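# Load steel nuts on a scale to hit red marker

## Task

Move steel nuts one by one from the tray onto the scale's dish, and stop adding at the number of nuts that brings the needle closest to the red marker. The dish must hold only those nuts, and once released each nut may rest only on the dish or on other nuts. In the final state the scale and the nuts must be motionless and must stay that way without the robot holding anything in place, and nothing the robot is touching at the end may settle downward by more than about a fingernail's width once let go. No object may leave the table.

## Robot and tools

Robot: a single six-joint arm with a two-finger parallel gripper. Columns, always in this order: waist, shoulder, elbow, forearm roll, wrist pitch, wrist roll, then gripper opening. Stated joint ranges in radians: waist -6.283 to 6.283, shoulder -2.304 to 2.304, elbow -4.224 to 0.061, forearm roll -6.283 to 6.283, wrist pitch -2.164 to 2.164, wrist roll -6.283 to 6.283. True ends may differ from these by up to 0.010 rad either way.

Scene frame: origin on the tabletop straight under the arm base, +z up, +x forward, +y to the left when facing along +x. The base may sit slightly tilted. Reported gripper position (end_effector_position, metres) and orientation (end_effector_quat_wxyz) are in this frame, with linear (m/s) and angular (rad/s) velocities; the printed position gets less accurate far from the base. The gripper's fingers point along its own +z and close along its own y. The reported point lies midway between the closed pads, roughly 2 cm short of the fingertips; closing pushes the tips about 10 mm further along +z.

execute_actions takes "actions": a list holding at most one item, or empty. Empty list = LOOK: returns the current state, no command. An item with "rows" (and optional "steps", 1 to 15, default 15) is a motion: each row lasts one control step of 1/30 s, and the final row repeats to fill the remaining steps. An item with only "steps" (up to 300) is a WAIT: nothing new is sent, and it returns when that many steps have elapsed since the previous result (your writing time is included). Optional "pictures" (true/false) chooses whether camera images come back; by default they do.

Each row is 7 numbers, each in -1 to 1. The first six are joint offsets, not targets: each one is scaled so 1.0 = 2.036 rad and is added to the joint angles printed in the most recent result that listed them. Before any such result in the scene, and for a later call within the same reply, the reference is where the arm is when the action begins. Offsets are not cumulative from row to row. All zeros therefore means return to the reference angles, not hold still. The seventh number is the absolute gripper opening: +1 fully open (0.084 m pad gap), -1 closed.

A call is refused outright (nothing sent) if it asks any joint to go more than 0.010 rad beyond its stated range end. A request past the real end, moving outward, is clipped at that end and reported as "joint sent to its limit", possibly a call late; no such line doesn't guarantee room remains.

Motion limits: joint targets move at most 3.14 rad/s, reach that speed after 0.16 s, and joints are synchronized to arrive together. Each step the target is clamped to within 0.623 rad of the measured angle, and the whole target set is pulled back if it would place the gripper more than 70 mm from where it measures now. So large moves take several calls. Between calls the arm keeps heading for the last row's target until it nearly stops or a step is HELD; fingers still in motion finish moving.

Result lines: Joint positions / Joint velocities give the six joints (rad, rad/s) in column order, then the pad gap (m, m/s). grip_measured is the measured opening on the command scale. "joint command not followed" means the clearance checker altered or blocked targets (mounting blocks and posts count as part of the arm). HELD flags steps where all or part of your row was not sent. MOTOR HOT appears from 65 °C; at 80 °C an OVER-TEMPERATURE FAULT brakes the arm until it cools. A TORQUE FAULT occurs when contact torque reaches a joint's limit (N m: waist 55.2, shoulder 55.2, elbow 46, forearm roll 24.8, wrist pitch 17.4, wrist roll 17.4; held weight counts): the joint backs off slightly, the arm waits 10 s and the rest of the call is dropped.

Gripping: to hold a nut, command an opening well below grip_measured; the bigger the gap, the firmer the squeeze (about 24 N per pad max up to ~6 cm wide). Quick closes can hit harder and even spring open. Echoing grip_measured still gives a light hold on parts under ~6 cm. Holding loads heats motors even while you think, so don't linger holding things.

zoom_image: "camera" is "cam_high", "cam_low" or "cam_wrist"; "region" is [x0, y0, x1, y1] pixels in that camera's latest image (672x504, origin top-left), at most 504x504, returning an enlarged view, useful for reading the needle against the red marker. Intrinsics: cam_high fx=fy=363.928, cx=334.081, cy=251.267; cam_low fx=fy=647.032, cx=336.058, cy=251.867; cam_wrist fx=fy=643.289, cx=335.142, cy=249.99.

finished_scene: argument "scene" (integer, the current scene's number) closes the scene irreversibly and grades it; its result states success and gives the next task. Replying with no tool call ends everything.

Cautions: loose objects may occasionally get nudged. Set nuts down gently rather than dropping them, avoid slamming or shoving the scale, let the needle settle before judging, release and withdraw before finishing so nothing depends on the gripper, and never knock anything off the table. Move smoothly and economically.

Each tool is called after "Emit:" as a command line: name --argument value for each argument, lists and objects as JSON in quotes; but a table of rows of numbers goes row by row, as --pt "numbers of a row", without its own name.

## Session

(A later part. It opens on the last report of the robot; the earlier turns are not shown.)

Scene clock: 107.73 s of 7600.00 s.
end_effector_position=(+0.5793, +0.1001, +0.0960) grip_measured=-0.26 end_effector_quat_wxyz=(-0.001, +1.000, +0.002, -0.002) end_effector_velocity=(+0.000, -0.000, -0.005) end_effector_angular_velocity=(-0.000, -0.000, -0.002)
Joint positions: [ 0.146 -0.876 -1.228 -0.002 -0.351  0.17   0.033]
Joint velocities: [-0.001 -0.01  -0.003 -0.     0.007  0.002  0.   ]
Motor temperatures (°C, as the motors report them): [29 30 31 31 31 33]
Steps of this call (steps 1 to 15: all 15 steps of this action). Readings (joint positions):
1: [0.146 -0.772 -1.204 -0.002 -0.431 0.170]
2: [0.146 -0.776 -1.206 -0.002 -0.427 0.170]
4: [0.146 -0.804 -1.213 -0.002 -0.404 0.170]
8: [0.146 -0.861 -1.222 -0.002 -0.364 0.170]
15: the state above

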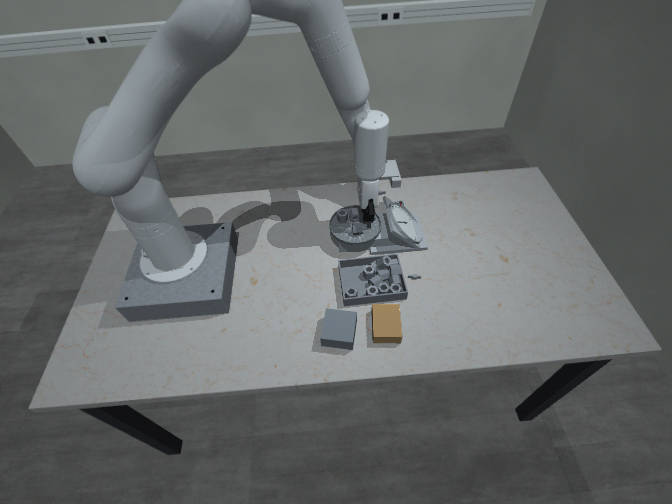

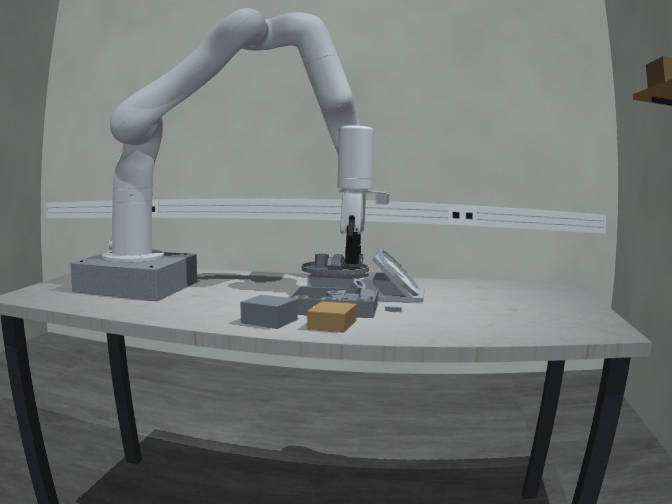

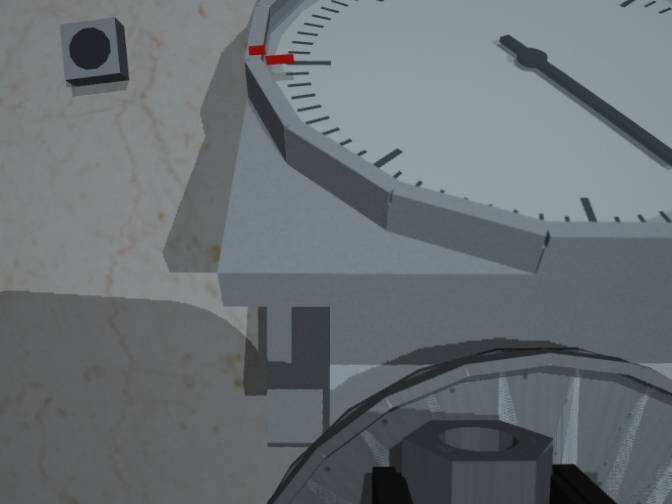

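Emit:
execute_actions --actions '[{"rows":[[0,0.002,0.0046,0,0.0026,0,-0.7],[0,0.001,0.0044,0,0.0034,0,-0.7],[0,-0.001,0.004,0,0.005,0,-0.7],[0,-0.003,0.0035,0,0.0065,0,-0.7],[0,-0.003,0.0035,0,0.0065,0,-0.7],[0,-0.003,0.0035,0,0.0065,0,-0.7],[0,-0.003,0.0035,0,0.0065,0,-0.55],[0,-0.003,0.0035,0,0.0065,0,-0.4],[0,-0.003,0.0035,0,0.0065,0,-0.3],[0,-0.003,0.0035,0,0.0065,0,-0.2],[0,-0.003,0.0035,0,0.0065,0,-0.1]]}]' --pictures false

Emit:
execute_actions --actions '[{"rows":[[0,0.057,0.013,0,-0.044,0,-0.1]],"steps":11}]' --pictures false

Emit:
execute_actions --actions '[{"rows":[[-0.1505,0.019,0.036,0,0.017,-0.1503,-0.19]]}]' --pictures false

Emit:
execute_actions --actions '[{"steps":9}]'

Scene clock: 122.03 s of 7600.00 s.
end_effector_position=(+0.5763, +0.0996, +0.0905) grip_measured=-0.11 end_effector_quat_wxyz=(-0.001, +1.000, +0.002, -0.002) end_effector_velocity=(-0.001, +0.000, -0.001) end_effector_angular_velocity=(-0.000, +0.001, -0.001)
Joint positions: [ 0.146 -0.882 -1.221 -0.002 -0.338  0.17   0.039]
Joint velocities: [ 0.    -0.001  0.001  0.     0.001  0.001 -0.   ]
Motor temperatures (°C, as the motors report them): [29 30 31 31 31 33]
Steps of this call (steps 1 to 15: the robot went on to your last target; steps 16 to 414: nothing new was sent; steps 415 to 429: all 15 steps of this action). Readings (joint positions):
415: [0.146 -0.877 -1.228 -0.002 -0.350 0.170]
416: [0.146 -0.876 -1.226 -0.002 -0.349 0.170]
418: [0.146 -0.876 -1.222 -0.002 -0.345 0.170]
422: [0.146 -0.881 -1.221 -0.002 -0.339 0.170]
429: the state above

Scene clock: 122.40 s of 7600.00 s.
end_effector_position=(+0.5763, +0.0993, +0.1488) grip_measured=-0.11 end_effector_quat_wxyz=(-0.001, +1.000, +0.002, -0.002) end_effector_velocity=(-0.011, -0.002, +0.008) end_effector_angular_velocity=(-0.004, +0.025, +0.000)
Joint positions: [ 0.146 -0.769 -1.196 -0.002 -0.425  0.17   0.039]
Joint velocities: [ 0.     0.023  0.017 -0.    -0.031  0.     0.   ]
Motor temperatures (°C, as the motors report them): [29 30 31 31 31 33]
Steps of this call (steps 1 to 11: all 11 steps of this action). Readings (joint positions):
1: [0.146 -0.881 -1.221 -0.002 -0.338 0.170]
2: [0.146 -0.876 -1.219 -0.002 -0.344 0.170]
4: [0.146 -0.832 -1.207 -0.002 -0.379 0.170]
8: [0.146 -0.774 -1.199 -0.002 -0.419 0.170]
11: the state above

Scene clock: 122.90 s of 7600.00 s.
end_effector_position=(+0.5584, -0.0711, +0.1480) grip_measured=-0.20 end_effector_quat_wxyz=(-0.001, +1.000, +0.001, -0.002) end_effector_velocity=(-0.014, -0.052, +0.000) end_effector_angular_velocity=(-0.000, -0.003, +0.030)
Joint positions: [-0.151 -0.731 -1.124 -0.002 -0.392 -0.126  0.035]
Joint velocities: [-0.095  0.015  0.027 -0.     0.015 -0.125  0.   ]
Motor temperatures (°C, as the motors report them): [29 30 31 31 31 33]
Steps of this call (steps 1 to 15: all 15 steps of this action). Readings (joint positions):
1: [0.146 -0.768 -1.195 -0.002 -0.426 0.169]
2: [0.140 -0.767 -1.193 -0.002 -0.425 0.162]
4: [0.095 -0.761 -1.182 -0.002 -0.420 0.115]
8: [-0.021 -0.748 -1.155 -0.002 -0.407 0.003]
15: the state above

Scene clock: 123.20 s of 7600.00 s.
end_effector_position=(+0.5573, -0.0755, +0.1480) grip_measured=-0.20 end_effector_quat_wxyz=(-0.001, +1.000, +0.002, -0.002) end_effector_velocity=(-0.000, -0.003, +0.000) end_effector_angular_velocity=(-0.001, -0.001, -0.002)
Joint positions: [-0.159 -0.73  -1.122 -0.002 -0.391 -0.136  0.035]
Joint velocities: [-0.006  0.001  0.001 -0.001  0.001 -0.003 -0.   ]
Motor temperatures (°C, as the motors report them): [29 30 31 31 31 33]
Steps of this call (steps 1 to 9: the robot went on to your last target). Readings (joint positions):
1: [-0.154 -0.731 -1.124 -0.002 -0.391 -0.130]
2: [-0.155 -0.731 -1.123 -0.002 -0.391 -0.132]
4: [-0.157 -0.730 -1.123 -0.002 -0.391 -0.134]
8: [-0.159 -0.730 -1.122 -0.002 -0.391 -0.136]
9: the state above

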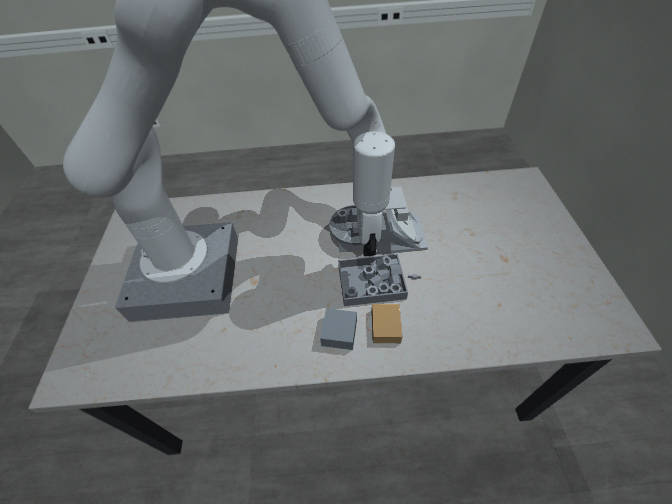

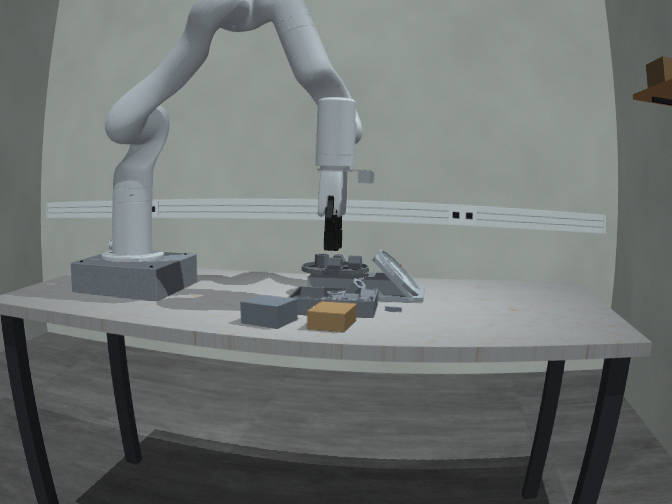

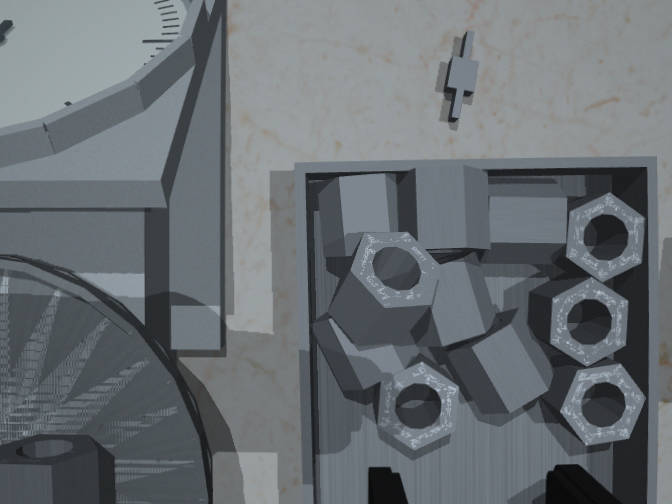

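Emit:
execute_actions --actions '[{"rows":[[-0.0005,-0.0712,-0.0138,0,0.057,0,-0.19]],"steps":14}]' --pictures false

Emit:
execute_actions --actions '[{"rows":[[0,-0.006,-0.002,0,0.004,0,-0.19],[0,-0.012,-0.004,0,0.008,0,-0.19],[0,-0.016,-0.0055,0,0.0105,0,-0.19],[0,-0.018,-0.006,0,0.012,0,-0.19],[0,-0.02,-0.007,0,0.013,0,-0.19],[0,-0.022,-0.0075,0,0.0145,0,-0.19],[0,-0.024,-0.008,0,0.016,0,-0.19],[0,-0.026,-0.009,0,0.017,0,-0.19],[0,-0.028,-0.01,0,0.018,0,-0.19],[0,-0.03,-0.0105,0,0.0195,0,-0.19],[0,-0.0325,-0.0115,0,0.021,0,-0.19]]}]' --pictures false

Emit:
execute_actions --actions '[{"rows":[[0,-0.001,0,0,0.001,0,-0.19],[0,-0.001,0,0,0.001,0,-0.24],[0,-0.001,0,0,0.001,0,-0.3],[0,-0.001,0,0,0.001,0,-0.36],[0,-0.001,0,0,0.001,0,-0.45],[0,-0.001,0,0,0.001,0,-0.6],[0,-0.001,0,0,0.001,0,-0.75]],"steps":12}]' --pictures false

Emit:
execute_actions --actions '[{"rows":[[0,0.108,0.027,0,-0.081,0,-0.75]]}]' --pictures false

Emit:
execute_actions --actions '[{"steps":5}]'

Emit:
zoom_image --camera "cam_low" --region '[290, 200, 430, 290]'

Scene clock: 132.20 s of 7600.00 s.
end_effector_position=(+0.5551, -0.0755, +0.0757) grip_measured=-0.20 end_effector_quat_wxyz=(-0.001, +1.000, +0.001, -0.002) end_effector_velocity=(-0.001, +0.000, -0.007) end_effector_angular_velocity=(-0.000, -0.000, +0.000)
Joint positions: [-0.16  -0.873 -1.151 -0.002 -0.276 -0.136  0.035]
Joint velocities: [ 0.    -0.015 -0.003  0.     0.012 -0.     0.   ]
Motor temperatures (°C, as the motors report them): [29 30 31 31 31 33]
Steps of this call (steps 1 to 15: the robot went on to your last target; steps 16 to 256: nothing new was sent; steps 257 to 270: all 14 steps of this action). Readings (joint positions):
257: [-0.160 -0.731 -1.122 -0.002 -0.390 -0.136]
258: [-0.160 -0.736 -1.124 -0.002 -0.384 -0.136]
260: [-0.160 -0.783 -1.136 -0.002 -0.345 -0.136]
264: [-0.160 -0.863 -1.145 -0.002 -0.288 -0.136]
270: the state above

Scene clock: 132.70 s of 7600.00 s.
end_effector_position=(+0.5546, -0.0753, +0.0454) grip_measured=-0.21 end_effector_quat_wxyz=(-0.001, +1.000, +0.001, -0.002) end_effector_velocity=(+0.003, +0.000, -0.010) end_effector_angular_velocity=(-0.000, -0.005, +0.001)
Joint positions: [-0.16  -0.937 -1.173 -0.002 -0.235 -0.136  0.035]
Joint velocities: [ 0.001 -0.023 -0.013  0.001  0.015 -0.    -0.   ]
Motor temperatures (°C, as the motors report them): [29 30 31 31 31 33]
Steps of this call (steps 1 to 15: all 15 steps of this action). Readings (joint positions):
1: [-0.160 -0.874 -1.151 -0.002 -0.275 -0.136]
2: [-0.160 -0.877 -1.152 -0.002 -0.272 -0.136]
4: [-0.160 -0.891 -1.157 -0.002 -0.263 -0.136]
8: [-0.160 -0.914 -1.164 -0.002 -0.249 -0.136]
15: the state above

Scene clock: 133.10 s of 7600.00 s.
end_effector_position=(+0.5546, -0.0754, +0.0446) grip_measured=-0.34 end_effector_quat_wxyz=(-0.001, +1.000, +0.001, -0.002) end_effector_velocity=(-0.000, +0.000, -0.001) end_effector_angular_velocity=(+0.000, +0.000, -0.002)
Joint positions: [-0.16  -0.939 -1.173 -0.002 -0.233 -0.136  0.029]
Joint velocities: [ 0.    -0.001  0.     0.001  0.     0.001  0.   ]
Motor temperatures (°C, as the motors report them): [29 30 31 31 31 33]
Steps of this call (steps 1 to 12: all 12 steps of this action). Readings (joint positions):
1: [-0.160 -0.938 -1.173 -0.002 -0.234 -0.136]
2: [-0.160 -0.938 -1.173 -0.002 -0.234 -0.136]
4: [-0.160 -0.939 -1.173 -0.002 -0.233 -0.136]
8: [-0.160 -0.939 -1.173 -0.002 -0.233 -0.136]
12: the state above

Scene clock: 133.60 s of 7600.00 s.
end_effector_position=(+0.5558, -0.0759, +0.1512) grip_measured=-0.34 end_effector_quat_wxyz=(-0.001, +1.000, +0.001, -0.003) end_effector_velocity=(-0.002, +0.000, +0.012) end_effector_angular_velocity=(+0.001, +0.003, -0.001)
Joint positions: [-0.16  -0.722 -1.118 -0.002 -0.396 -0.136  0.029]
Joint velocities: [ 0.     0.024  0.007  0.001 -0.02   0.    -0.   ]
Motor temperatures (°C, as the motors report them): [29 30 31 31 31 33]
Steps of this call (steps 1 to 15: all 15 steps of this action). Readings (joint positions):
1: [-0.160 -0.938 -1.173 -0.002 -0.233 -0.136]
2: [-0.160 -0.933 -1.170 -0.002 -0.238 -0.136]
4: [-0.160 -0.887 -1.156 -0.002 -0.275 -0.136]
8: [-0.160 -0.761 -1.131 -0.002 -0.364 -0.136]
15: the state above

Scene clock: 133.77 s of 7600.00 s.
end_effector_position=(+0.5561, -0.0759, +0.1524) grip_measured=-0.34 end_effector_quat_wxyz=(-0.001, +1.000, +0.001, -0.002) end_effector_velocity=(+0.002, -0.000, +0.004) end_effector_angular_velocity=(-0.001, -0.005, -0.000)
Joint positions: [-0.16  -0.72  -1.118 -0.002 -0.397 -0.136  0.029]
Joint velocities: [-0.     0.006 -0.001  0.    -0.002  0.    -0.   ]
Motor temperatures (°C, as the motors report them): [29 30 31 31 31 33]
Steps of this call (steps 1 to 5: the robot went on to your last target). Readings (joint positions):
1: [-0.160 -0.722 -1.118 -0.002 -0.396 -0.136]
2: [-0.160 -0.721 -1.118 -0.002 -0.397 -0.136]
4: [-0.160 -0.720 -1.118 -0.002 -0.397 -0.136]
5: the state above

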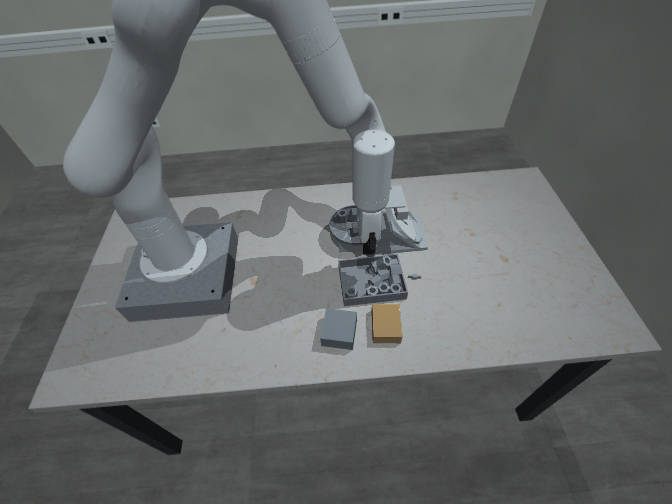

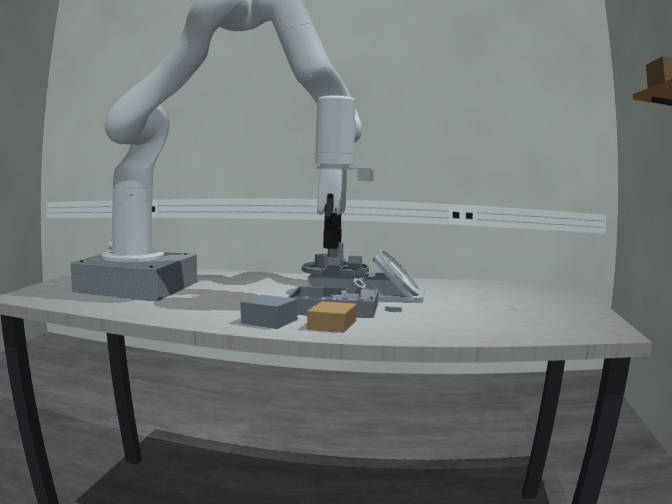

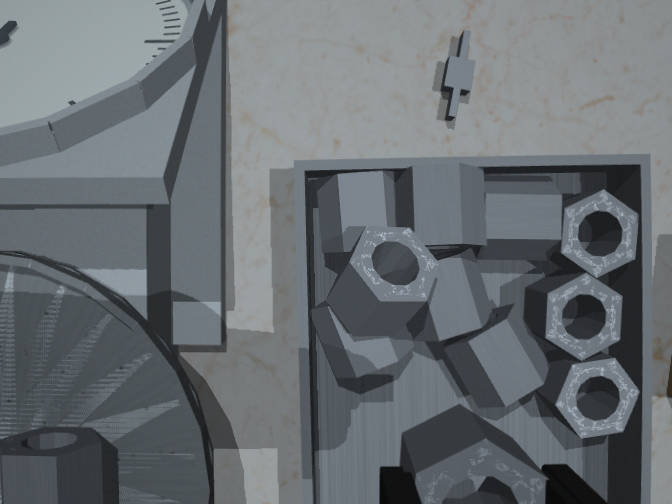

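Region (290, 200, 430, 290) of cam_low's 672x504 image, scaled by 3.600, with more detail than that image has; it fills the top 324 rows of this view, and the rest is white.

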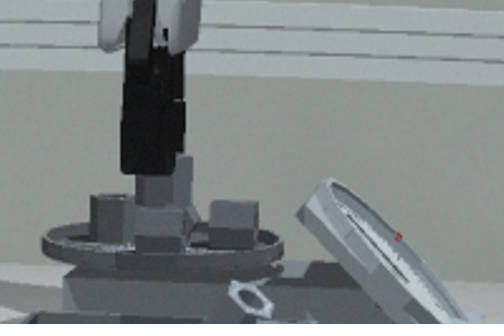

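Emit:
execute_actions --actions '[]'

Scene clock: 147.70 s of 7600.00 s.
end_effector_position=(+0.5564, -0.0759, +0.1530) grip_measured=-0.34 end_effector_quat_wxyz=(-0.001, +1.000, +0.001, -0.002) end_effector_velocity=(+0.000, +0.000, -0.000) end_effector_angular_velocity=(-0.000, -0.000, +0.001)
Joint positions: [-0.16  -0.719 -1.118 -0.002 -0.398 -0.136  0.029]
Joint velocities: [ 0.    -0.001  0.    -0.     0.001 -0.001 -0.   ]
Motor temperatures (°C, as the motors report them): [29 30 31 31 31 33]
Steps of this call (steps 1 to 15: the robot went on to your last target; steps 16 to 418: nothing new was sent). Readings (joint positions):
1: [-0.160 -0.720 -1.118 -0.002 -0.397 -0.136]
2: [-0.160 -0.720 -1.118 -0.002 -0.397 -0.136]
4: [-0.160 -0.719 -1.118 -0.002 -0.397 -0.136]
8: [-0.160 -0.719 -1.118 -0.002 -0.397 -0.136]
418: the state above
The arm was judged still, so your last target was given up. Only a new action makes it travel on or press farther. Fingers that are still opening or closing keep moving.

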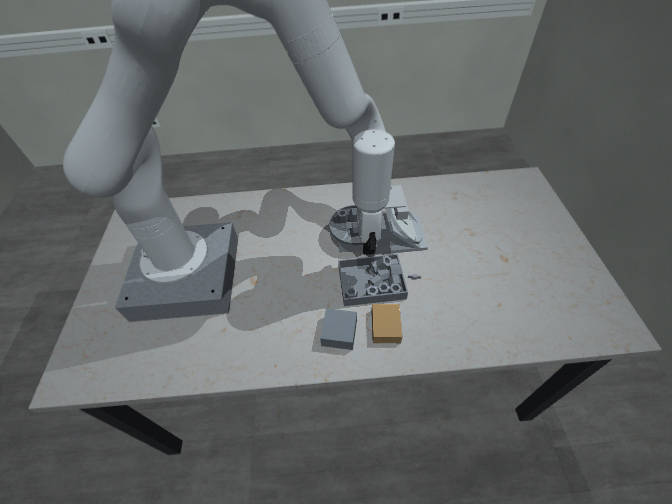

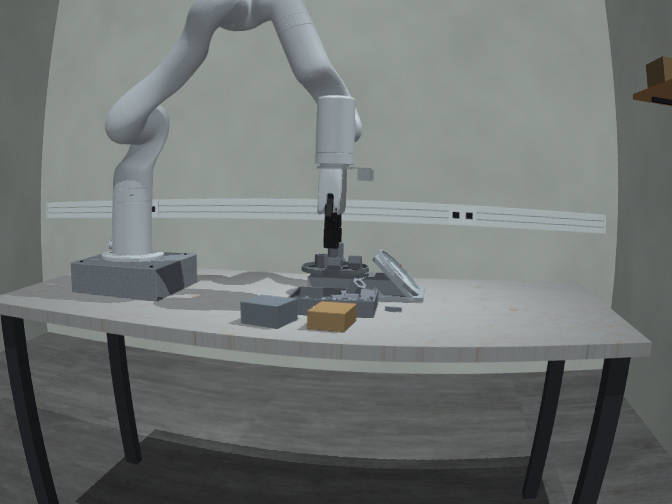

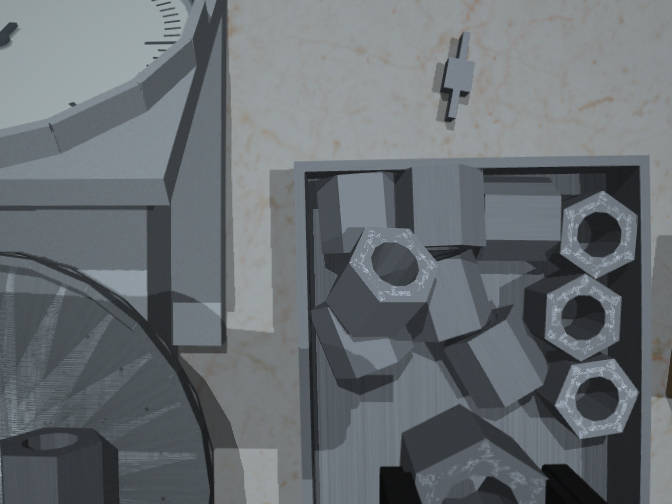

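Emit:
execute_actions --actions '[{"rows":[[0.03,0.015,0.025,0,0.01,0.03,-0.75],[0.06,0.027,0.05,0,0.022,0.06,-0.75],[0.09,0.037,0.07,0,0.034,0.09,-0.75],[0.1217,0.045,0.0904,0,0.0455,0.1217,-0.75]],"steps":15}]'

Scene clock: 152.30 s of 7600.00 s.
end_effector_position=(+0.4996, +0.0538, +0.1495) grip_measured=-0.34 end_effector_quat_wxyz=(-0.001, +1.000, +0.001, -0.002) end_effector_velocity=(-0.010, +0.019, +0.000) end_effector_angular_velocity=(+0.001, -0.008, -0.013)
Joint positions: [ 0.083 -0.629 -0.937 -0.002 -0.307  0.108  0.029]
Joint velocities: [ 0.04   0.016  0.03  -0.     0.022  0.054 -0.   ]
Motor temperatures (°C, as the motors report them): [29 30 31 31 31 33]
Steps of this call (steps 1 to 123: nothing new was sent; steps 124 to 138: all 15 steps of this action). Readings (joint positions):
124: [-0.160 -0.719 -1.118 -0.002 -0.397 -0.135]
125: [-0.155 -0.716 -1.113 -0.002 -0.394 -0.128]
127: [-0.110 -0.695 -1.076 -0.002 -0.378 -0.082]
131: [0.005 -0.656 -0.994 -0.002 -0.336 0.030]
138: the state above

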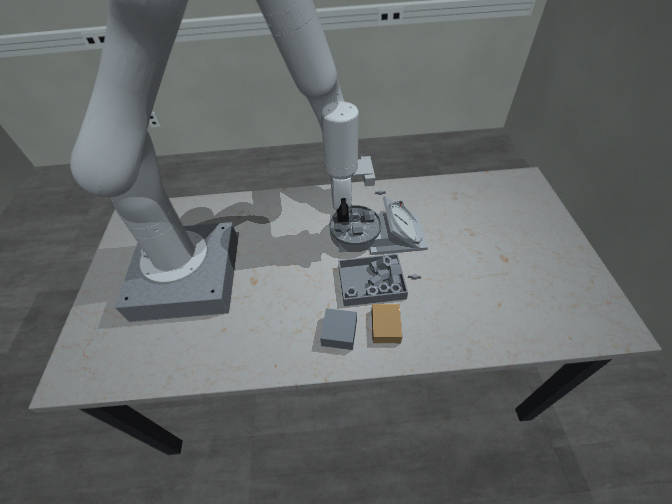

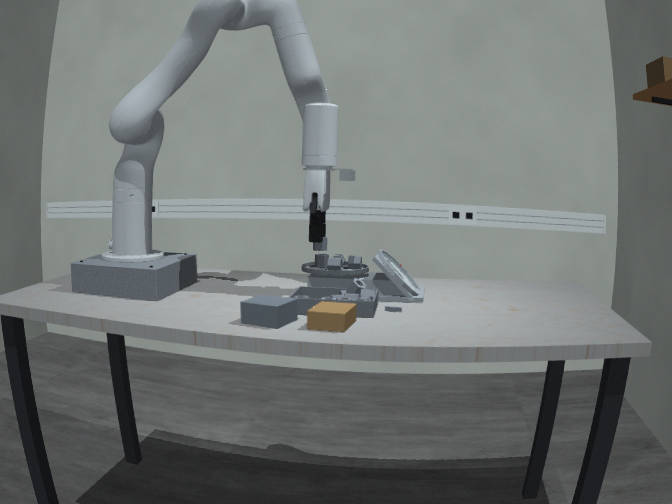

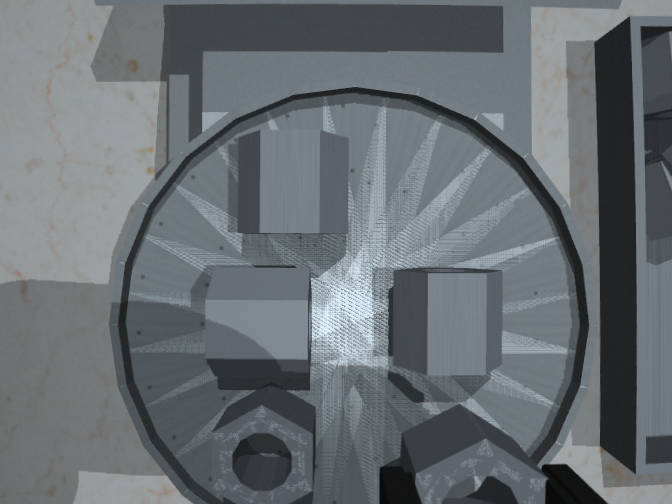

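Emit:
execute_actions --actions '[{"rows":[[0.005,0,0.003,0,0.003,0.005,-0.75],[0.0083,-0.004,0.003,0,0.007,0.0083,-0.75],[0.0083,-0.01,0.002,0,0.012,0.0083,-0.75],[0.0083,-0.016,0.001,0,0.017,0.0083,-0.75],[0.0083,-0.022,0,0,0.022,0.0083,-0.75],[0.0083,-0.028,-0.001,0,0.027,0.0083,-0.75],[0.0083,-0.033,-0.002,0,0.031,0.0083,-0.75],[0.0083,-0.037,-0.003,0,0.034,0.0083,-0.75],[0.0083,-0.04,-0.004,0,0.036,0.0083,-0.75],[0.0083,-0.043,-0.0045,0,0.0385,0.0083,-0.75],[0.0083,-0.045,-0.005,0,0.04,0.0083,-0.75]],"steps":15}]'

Emit:
execute_actions --actions '[{"steps":10}]'

Scene clock: 156.47 s of 7600.00 s.
end_effector_position=(+0.4958, +0.0621, +0.1075) grip_measured=-0.34 end_effector_quat_wxyz=(-0.002, +1.000, +0.001, -0.002) end_effector_velocity=(+0.006, +0.001, -0.013) end_effector_angular_velocity=(+0.002, -0.014, +0.001)
Joint positions: [ 0.1   -0.718 -0.947 -0.002 -0.228  0.125  0.029]
Joint velocities: [ 0.001 -0.032 -0.013  0.     0.033  0.     0.   ]
Motor temperatures (°C, as the motors report them): [29 30 31 31 31 33]
Steps of this call (steps 1 to 15: the robot went on to your last target; steps 16 to 110: nothing new was sent; steps 111 to 125: all 15 steps of this action). Readings (joint positions):
111: [0.088 -0.627 -0.934 -0.002 -0.305 0.112]
112: [0.089 -0.628 -0.933 -0.002 -0.303 0.114]
114: [0.095 -0.637 -0.933 -0.002 -0.293 0.120]
118: [0.099 -0.676 -0.938 -0.002 -0.260 0.124]
125: the state above

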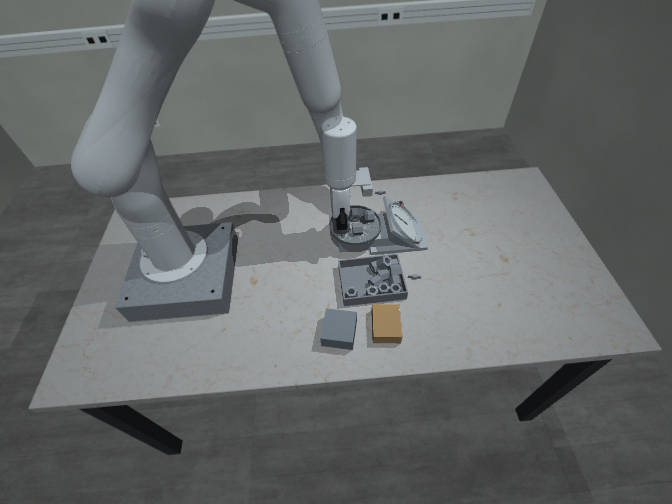

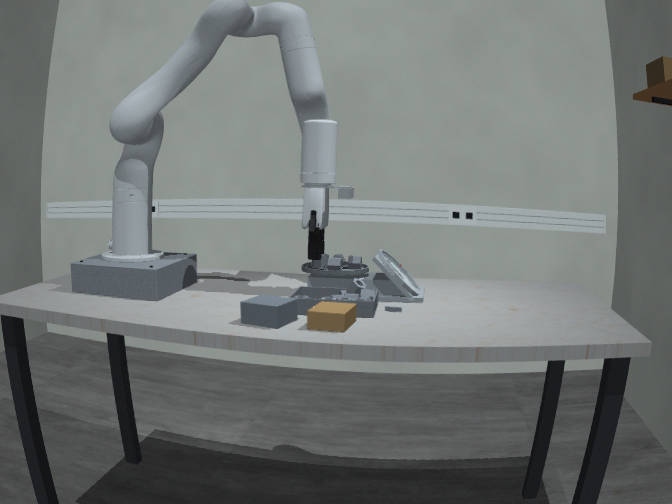

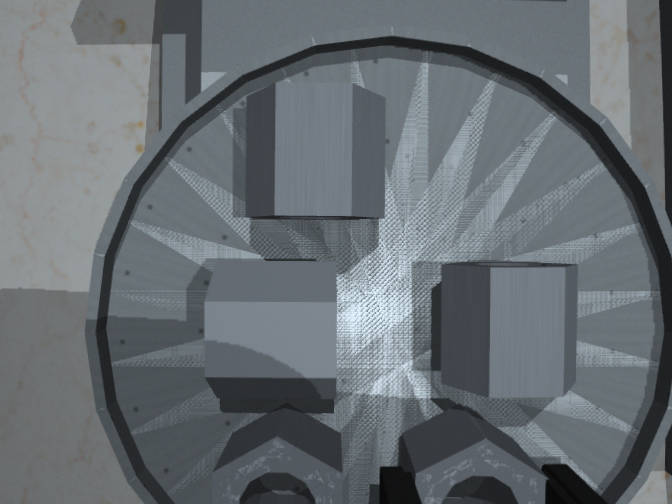

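Scene clock: 156.80 s of 7600.00 s.
end_effector_position=(+0.4961, +0.0621, +0.1064) grip_measured=-0.34 end_effector_quat_wxyz=(-0.002, +1.000, +0.001, -0.002) end_effector_velocity=(-0.001, +0.000, -0.001) end_effector_angular_velocity=(-0.000, +0.002, +0.002)
Joint positions: [ 0.1   -0.72  -0.947 -0.002 -0.225  0.125  0.029]
Joint velocities: [ 0.    -0.001  0.     0.    -0.    -0.002 -0.   ]
Motor temperatures (°C, as the motors report them): [29 30 31 31 31 33]
Steps of this call (steps 1 to 10: the robot went on to your last target). Readings (joint positions):
1: [0.100 -0.718 -0.947 -0.002 -0.227 0.125]
2: [0.100 -0.719 -0.947 -0.002 -0.226 0.125]
4: [0.100 -0.720 -0.947 -0.002 -0.226 0.125]
8: [0.100 -0.720 -0.947 -0.002 -0.225 0.125]
10: the state above

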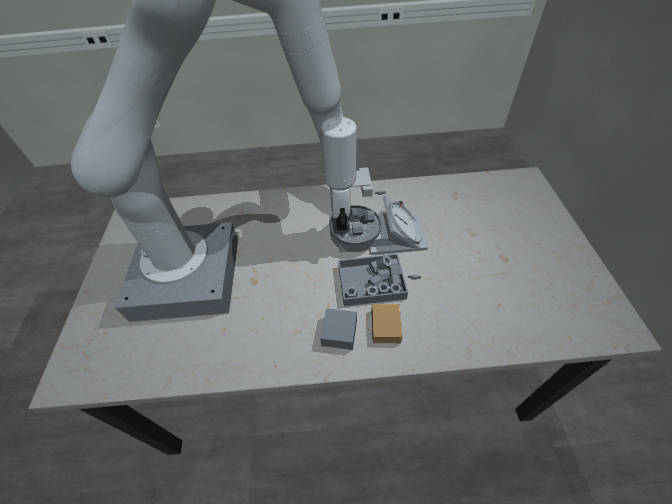

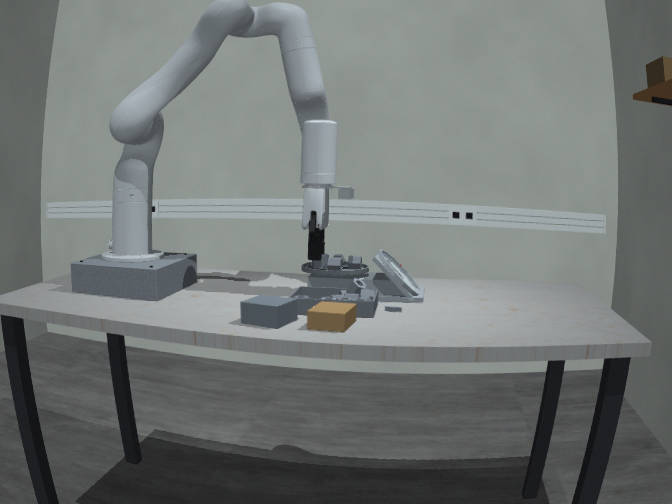

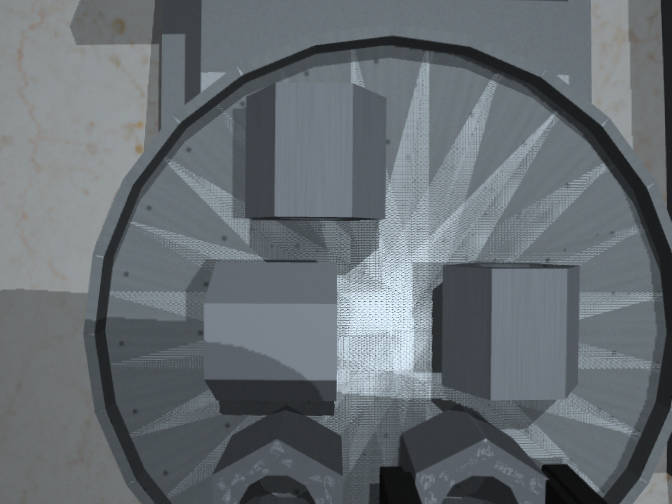

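Emit:
execute_actions --actions '[{"rows":[[0,-0.001,0,0,0.001,0,-0.75],[0,-0.002,-0.0004,0,0.002,0,-0.75],[0,-0.003,-0.0006,0,0.0025,0,-0.75],[0,-0.004,-0.0008,0,0.0032,0,-0.75],[0,-0.004,-0.0008,0,0.0032,0,-0.7],[0,-0.004,-0.0008,0,0.0032,0,-0.6],[0,-0.004,-0.0008,0,0.0032,0,-0.5],[0,-0.004,-0.0008,0,0.0032,0,-0.4],[0,-0.004,-0.0008,0,0.0032,0,-0.33],[0,-0.004,-0.0008,0,0.0032,0,-0.27],[0,-0.004,-0.0008,0,0.0032,0,-0.2],[0,-0.004,-0.0008,0,0.0032,0,-0.12]],"steps":15}]' --pictures false

Emit:
execute_actions --actions '[{"rows":[[0,0.007,0.001,0,-0.006,0,-0.12],[0,0.015,0.002,0,-0.013,0,-0.12],[0,0.025,0.004,0,-0.021,0,-0.12],[0,0.037,0.006,0,-0.031,0,-0.12],[0,0.05,0.008,0,-0.042,0,-0.12]],"steps":10}]' --pictures false

Emit:
execute_actions --actions '[{"rows":[[-0.03,-0.015,-0.04,0,-0.025,0,0],[-0.06,-0.04,-0.08,0,-0.04,-0.03,0],[-0.11,-0.065,-0.125,0,-0.06,-0.08,0]],"steps":15}]'

Scene clock: 166.63 s of 7600.00 s.
end_effector_position=(+0.4960, +0.0621, +0.1028) grip_measured=-0.13 end_effector_quat_wxyz=(-0.002, +1.000, +0.001, -0.002) end_effector_velocity=(-0.000, -0.000, -0.001) end_effector_angular_velocity=(+0.000, +0.000, -0.001)
Joint positions: [ 0.1   -0.728 -0.949 -0.002 -0.219  0.125  0.038]
Joint velocities: [-0.    -0.001  0.     0.     0.001  0.     0.   ]
Motor temperatures (°C, as the motors report them): [29 30 31 31 31 33]
Steps of this call (steps 1 to 15: the robot went on to your last target; steps 16 to 280: nothing new was sent; steps 281 to 295: all 15 steps of this action). Readings (joint positions):
281: [0.100 -0.721 -0.947 -0.002 -0.225 0.125]
282: [0.100 -0.721 -0.948 -0.002 -0.224 0.125]
284: [0.100 -0.724 -0.948 -0.002 -0.222 0.125]
288: [0.100 -0.728 -0.949 -0.002 -0.219 0.125]
295: the state above

Scene clock: 166.97 s of 7600.00 s.
end_effector_position=(+0.4983, +0.0622, +0.1472) grip_measured=-0.13 end_effector_quat_wxyz=(-0.002, +1.000, +0.001, -0.000) end_effector_velocity=(-0.017, -0.002, +0.029) end_effector_angular_velocity=(-0.005, +0.041, +0.001)
Joint positions: [ 0.1   -0.632 -0.935 -0.002 -0.298  0.125  0.038]
Joint velocities: [-0.     0.074  0.03   0.    -0.085 -0.002 -0.   ]
Motor temperatures (°C, as the motors report them): [29 30 31 31 31 33]
Steps of this call (steps 1 to 10: all 10 steps of this action). Readings (joint positions):
1: [0.100 -0.728 -0.949 -0.002 -0.219 0.125]
2: [0.100 -0.725 -0.948 -0.002 -0.223 0.125]
4: [0.100 -0.705 -0.945 -0.002 -0.240 0.125]
8: [0.100 -0.642 -0.937 -0.002 -0.289 0.125]
10: the state above

Scene clock: 167.47 s of 7600.00 s.
end_effector_position=(+0.5796, -0.0554, +0.1487) grip_measured=-0.01 end_effector_quat_wxyz=(-0.001, +1.000, -0.029, -0.001) end_effector_velocity=(+0.012, -0.023, +0.000) end_effector_angular_velocity=(-0.000, +0.006, +0.010)
Joint positions: [-0.12  -0.762 -1.184 -0.002 -0.418 -0.035  0.044]
Joint velocities: [-0.037 -0.026 -0.05  -0.001 -0.03  -0.046  0.   ]
Motor temperatures (°C, as the motors report them): [29 30 31 31 31 33]
Steps of this call (steps 1 to 15: all 15 steps of this action). Readings (joint positions):
1: [0.099 -0.631 -0.935 -0.002 -0.301 0.125]
2: [0.095 -0.632 -0.940 -0.002 -0.306 0.124]
4: [0.060 -0.655 -0.987 -0.002 -0.330 0.114]
8: [-0.044 -0.717 -1.100 -0.002 -0.379 0.031]
15: the state above

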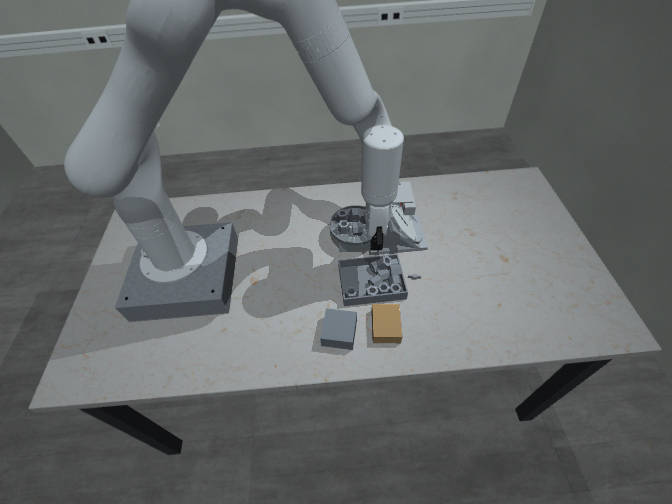

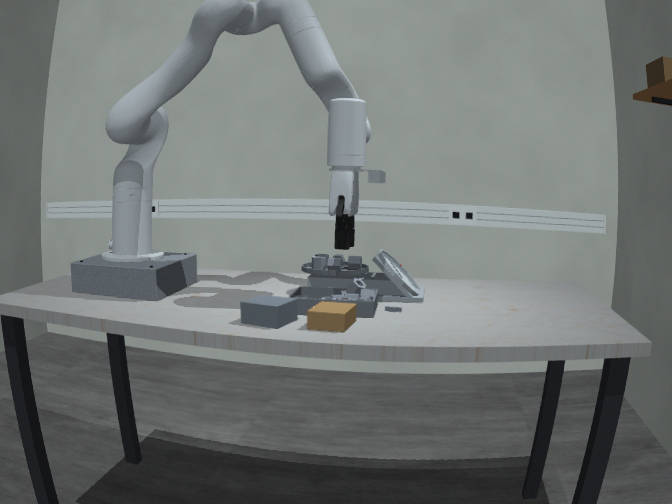

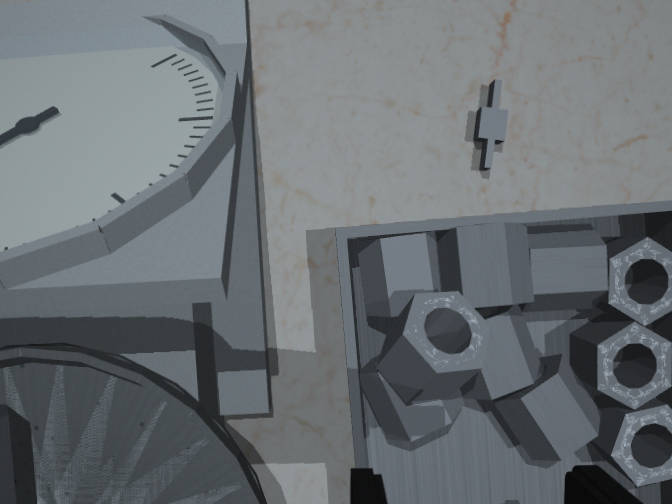

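Emit:
execute_actions --actions '[{"rows":[[-0.002,-0.02,-0.035,0,-0.015,0.1,0],[-0.002,-0.04,-0.055,0,-0.015,0.209,0],[-0.002,-0.05,-0.057,0,-0.008,0.209,0],[-0.002,-0.06,-0.06,0,0,0.209,0],[-0.002,-0.077,-0.0634,0,0.012,0.209,0]],"steps":15}]'

Scene clock: 171.27 s of 7600.00 s.
end_effector_position=(+0.6093, -0.0605, +0.0959) grip_measured=-0.01 end_effector_quat_wxyz=(-0.001, +0.971, -0.238, -0.002) end_effector_velocity=(+0.012, -0.001, -0.006) end_effector_angular_velocity=(-0.002, -0.019, -0.077)
Joint positions: [-0.124 -0.916 -1.312 -0.002 -0.395  0.384  0.044]
Joint velocities: [ 0.    -0.025 -0.029 -0.     0.015  0.077  0.   ]
Motor temperatures (°C, as the motors report them): [29 30 31 31 31 33]
Steps of this call (steps 1 to 15: the robot went on to your last target; steps 16 to 99: nothing new was sent; steps 100 to 114: all 15 steps of this action). Readings (joint positions):
100: [-0.124 -0.765 -1.190 -0.002 -0.420 -0.037]
101: [-0.124 -0.766 -1.192 -0.002 -0.421 -0.030]
103: [-0.124 -0.776 -1.207 -0.002 -0.426 0.024]
107: [-0.124 -0.853 -1.279 -0.002 -0.416 0.265]
114: the state above

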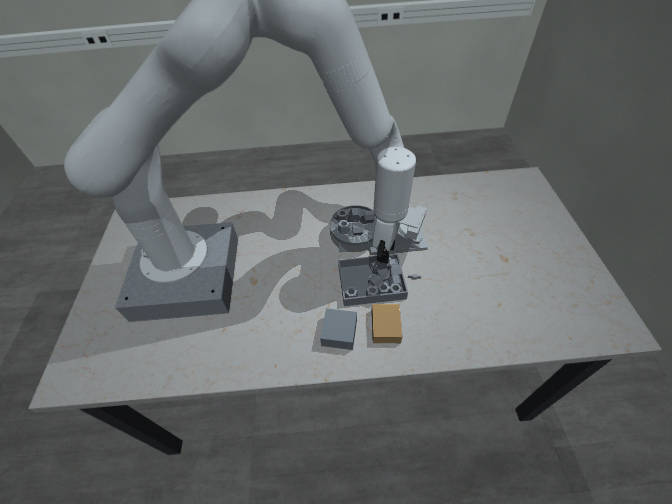

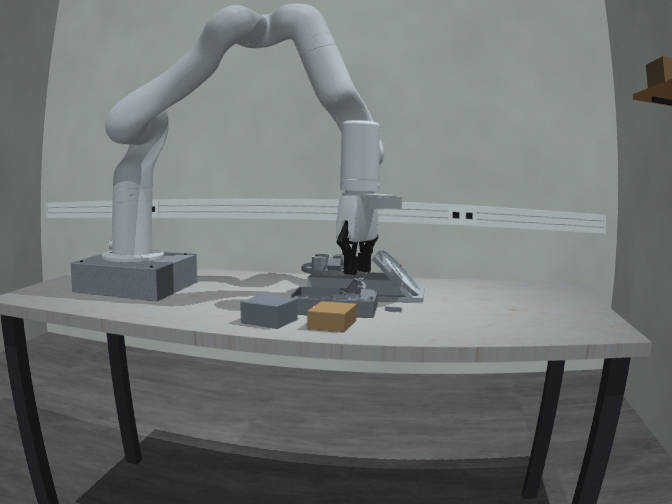

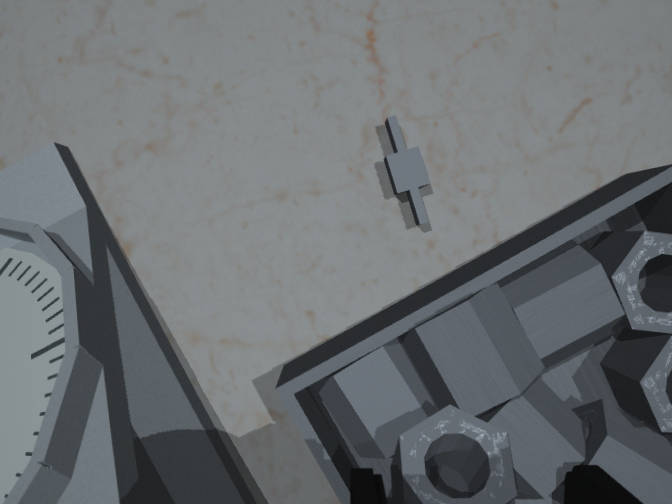

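Emit:
execute_actions --actions '[{"rows":[[0,-0.005,-0.002,0,0.003,0,0],[0,-0.01,-0.003,0,0.006,0,0],[0,-0.015,-0.005,0,0.01,0,0],[0,-0.02,-0.007,0,0.013,0,0],[0,-0.025,-0.008,0,0.016,0,0],[0,-0.029,-0.0095,0,0.019,0,0],[0,-0.032,-0.0105,0,0.021,0,0],[0,-0.035,-0.012,0,0.023,0,0]],"steps":15}]' --pictures false

Emit:
execute_actions --actions '[{"rows":[[0,0,0,0,0,0,-0.08],[0,0,0,0,0,0,-0.15],[0,0,0,0,0,0,-0.22],[0,0,0,0,0,0,-0.28],[0,0,0,0,0,0,-0.34],[0,0,0,0,0,0,-0.42],[0,0,0,0,0,0,-0.52],[0,0,0,0,0,0,-0.62],[0,0,0,0,0,0,-0.72]],"steps":13}]' --pictures false

Emit:
execute_actions --actions '[{"rows":[[0,0.005,0.001,0,-0.004,0,-0.72],[0,0.012,0.003,0,-0.009,0,-0.72],[0,0.022,0.006,0,-0.016,0,-0.72],[0,0.035,0.01,0,-0.025,0,-0.72],[0,0.05,0.014,0,-0.036,0,-0.72],[0,0.065,0.018,0,-0.047,0,-0.72],[0,0.08,0.022,0,-0.058,0,-0.72],[0,0.095,0.025,0,-0.07,0,-0.72]],"steps":15}]'

Scene clock: 178.20 s of 7600.00 s.
end_effector_position=(+0.6094, -0.0604, +0.0601) grip_measured=-0.01 end_effector_quat_wxyz=(-0.001, +0.971, -0.238, -0.002) end_effector_velocity=(+0.002, -0.001, -0.003) end_effector_angular_velocity=(-0.001, -0.006, +0.001)
Joint positions: [-0.124 -0.986 -1.336 -0.002 -0.348  0.384  0.044]
Joint velocities: [-0.    -0.009 -0.006 -0.001  0.008 -0.001 -0.   ]
Motor temperatures (°C, as the motors report them): [29 30 31 31 31 33]
Steps of this call (steps 1 to 15: the robot went on to your last target; steps 16 to 193: nothing new was sent; steps 194 to 208: all 15 steps of this action). Readings (joint positions):
194: [-0.124 -0.919 -1.314 -0.002 -0.393 0.390]
195: [-0.124 -0.921 -1.315 -0.002 -0.391 0.389]
197: [-0.124 -0.933 -1.318 -0.002 -0.383 0.386]
201: [-0.124 -0.967 -1.328 -0.002 -0.361 0.385]
208: the state above

Scene clock: 178.63 s of 7600.00 s.
end_effector_position=(+0.6094, -0.0605, +0.0602) grip_measured=-0.33 end_effector_quat_wxyz=(-0.001, +0.971, -0.238, -0.002) end_effector_velocity=(-0.000, -0.000, -0.000) end_effector_angular_velocity=(+0.000, +0.001, -0.000)
Joint positions: [-0.124 -0.986 -1.336 -0.002 -0.348  0.384  0.03 ]
Joint velocities: [-0.    -0.     0.    -0.    -0.001  0.     0.   ]
Motor temperatures (°C, as the motors report them): [29 30 31 31 31 33]
Steps of this call (steps 1 to 13: all 13 steps of this action). Readings (joint positions):
1: [-0.124 -0.986 -1.336 -0.002 -0.348 0.384]
2: [-0.124 -0.986 -1.336 -0.002 -0.348 0.384]
4: [-0.124 -0.986 -1.336 -0.002 -0.348 0.384]
8: [-0.124 -0.986 -1.336 -0.002 -0.349 0.384]
13: the state above

Scene clock: 179.13 s of 7600.00 s.
end_effector_position=(+0.6094, -0.0608, +0.1605) grip_measured=-0.33 end_effector_quat_wxyz=(-0.001, +0.971, -0.238, -0.002) end_effector_velocity=(-0.019, +0.002, +0.012) end_effector_angular_velocity=(+0.004, +0.043, +0.001)
Joint positions: [-0.124 -0.797 -1.286 -0.002 -0.487  0.384  0.03 ]
Joint velocities: [-0.     0.035  0.031  0.    -0.048 -0.001 -0.   ]
Motor temperatures (°C, as the motors report them): [29 30 31 31 31 33]
Steps of this call (steps 1 to 15: all 15 steps of this action). Readings (joint positions):
1: [-0.124 -0.985 -1.336 -0.002 -0.349 0.384]
2: [-0.124 -0.983 -1.335 -0.002 -0.351 0.384]
4: [-0.124 -0.966 -1.329 -0.002 -0.364 0.384]
8: [-0.124 -0.883 -1.307 -0.002 -0.423 0.384]
15: the state above

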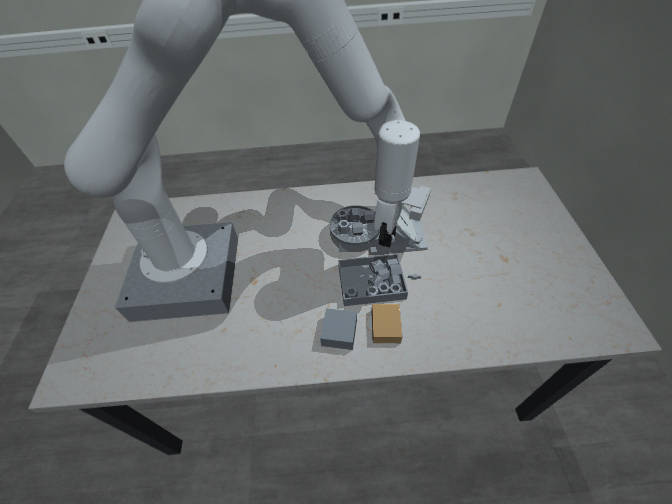

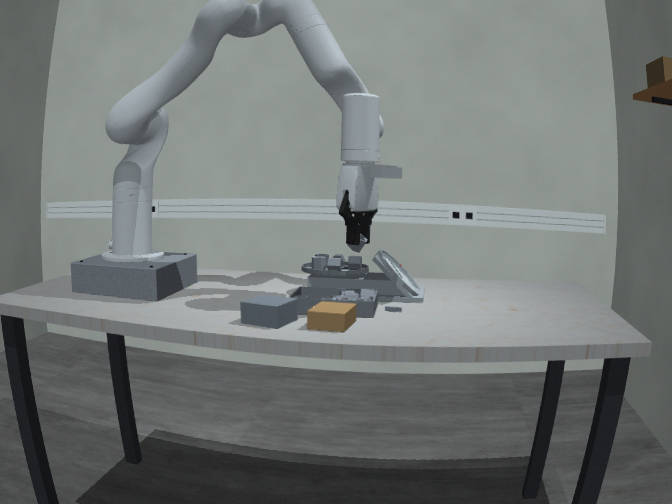

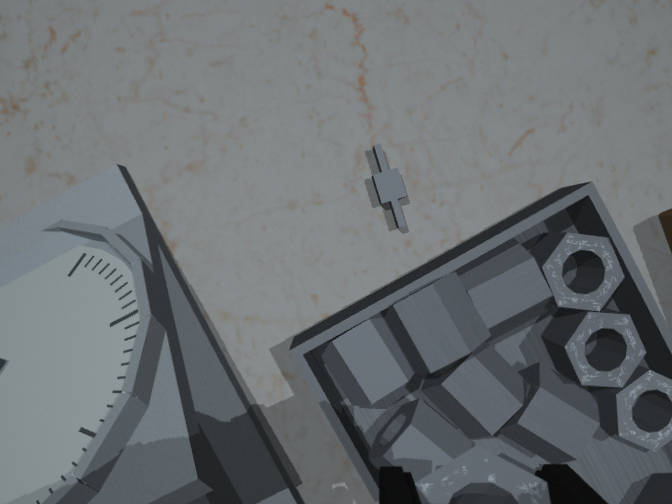

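Emit:
zoom_image --camera "cam_low" --region '[300,190,420,280]'

Region (300, 190, 420, 280) of cam_low's 672x504 image, scaled by 4.200, with more detail than that image has; it fills the top 378 rows of this view, and the rest is white.

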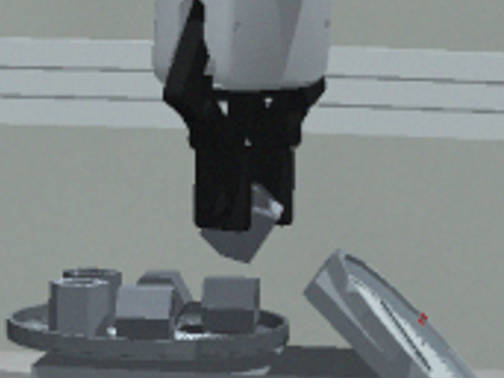

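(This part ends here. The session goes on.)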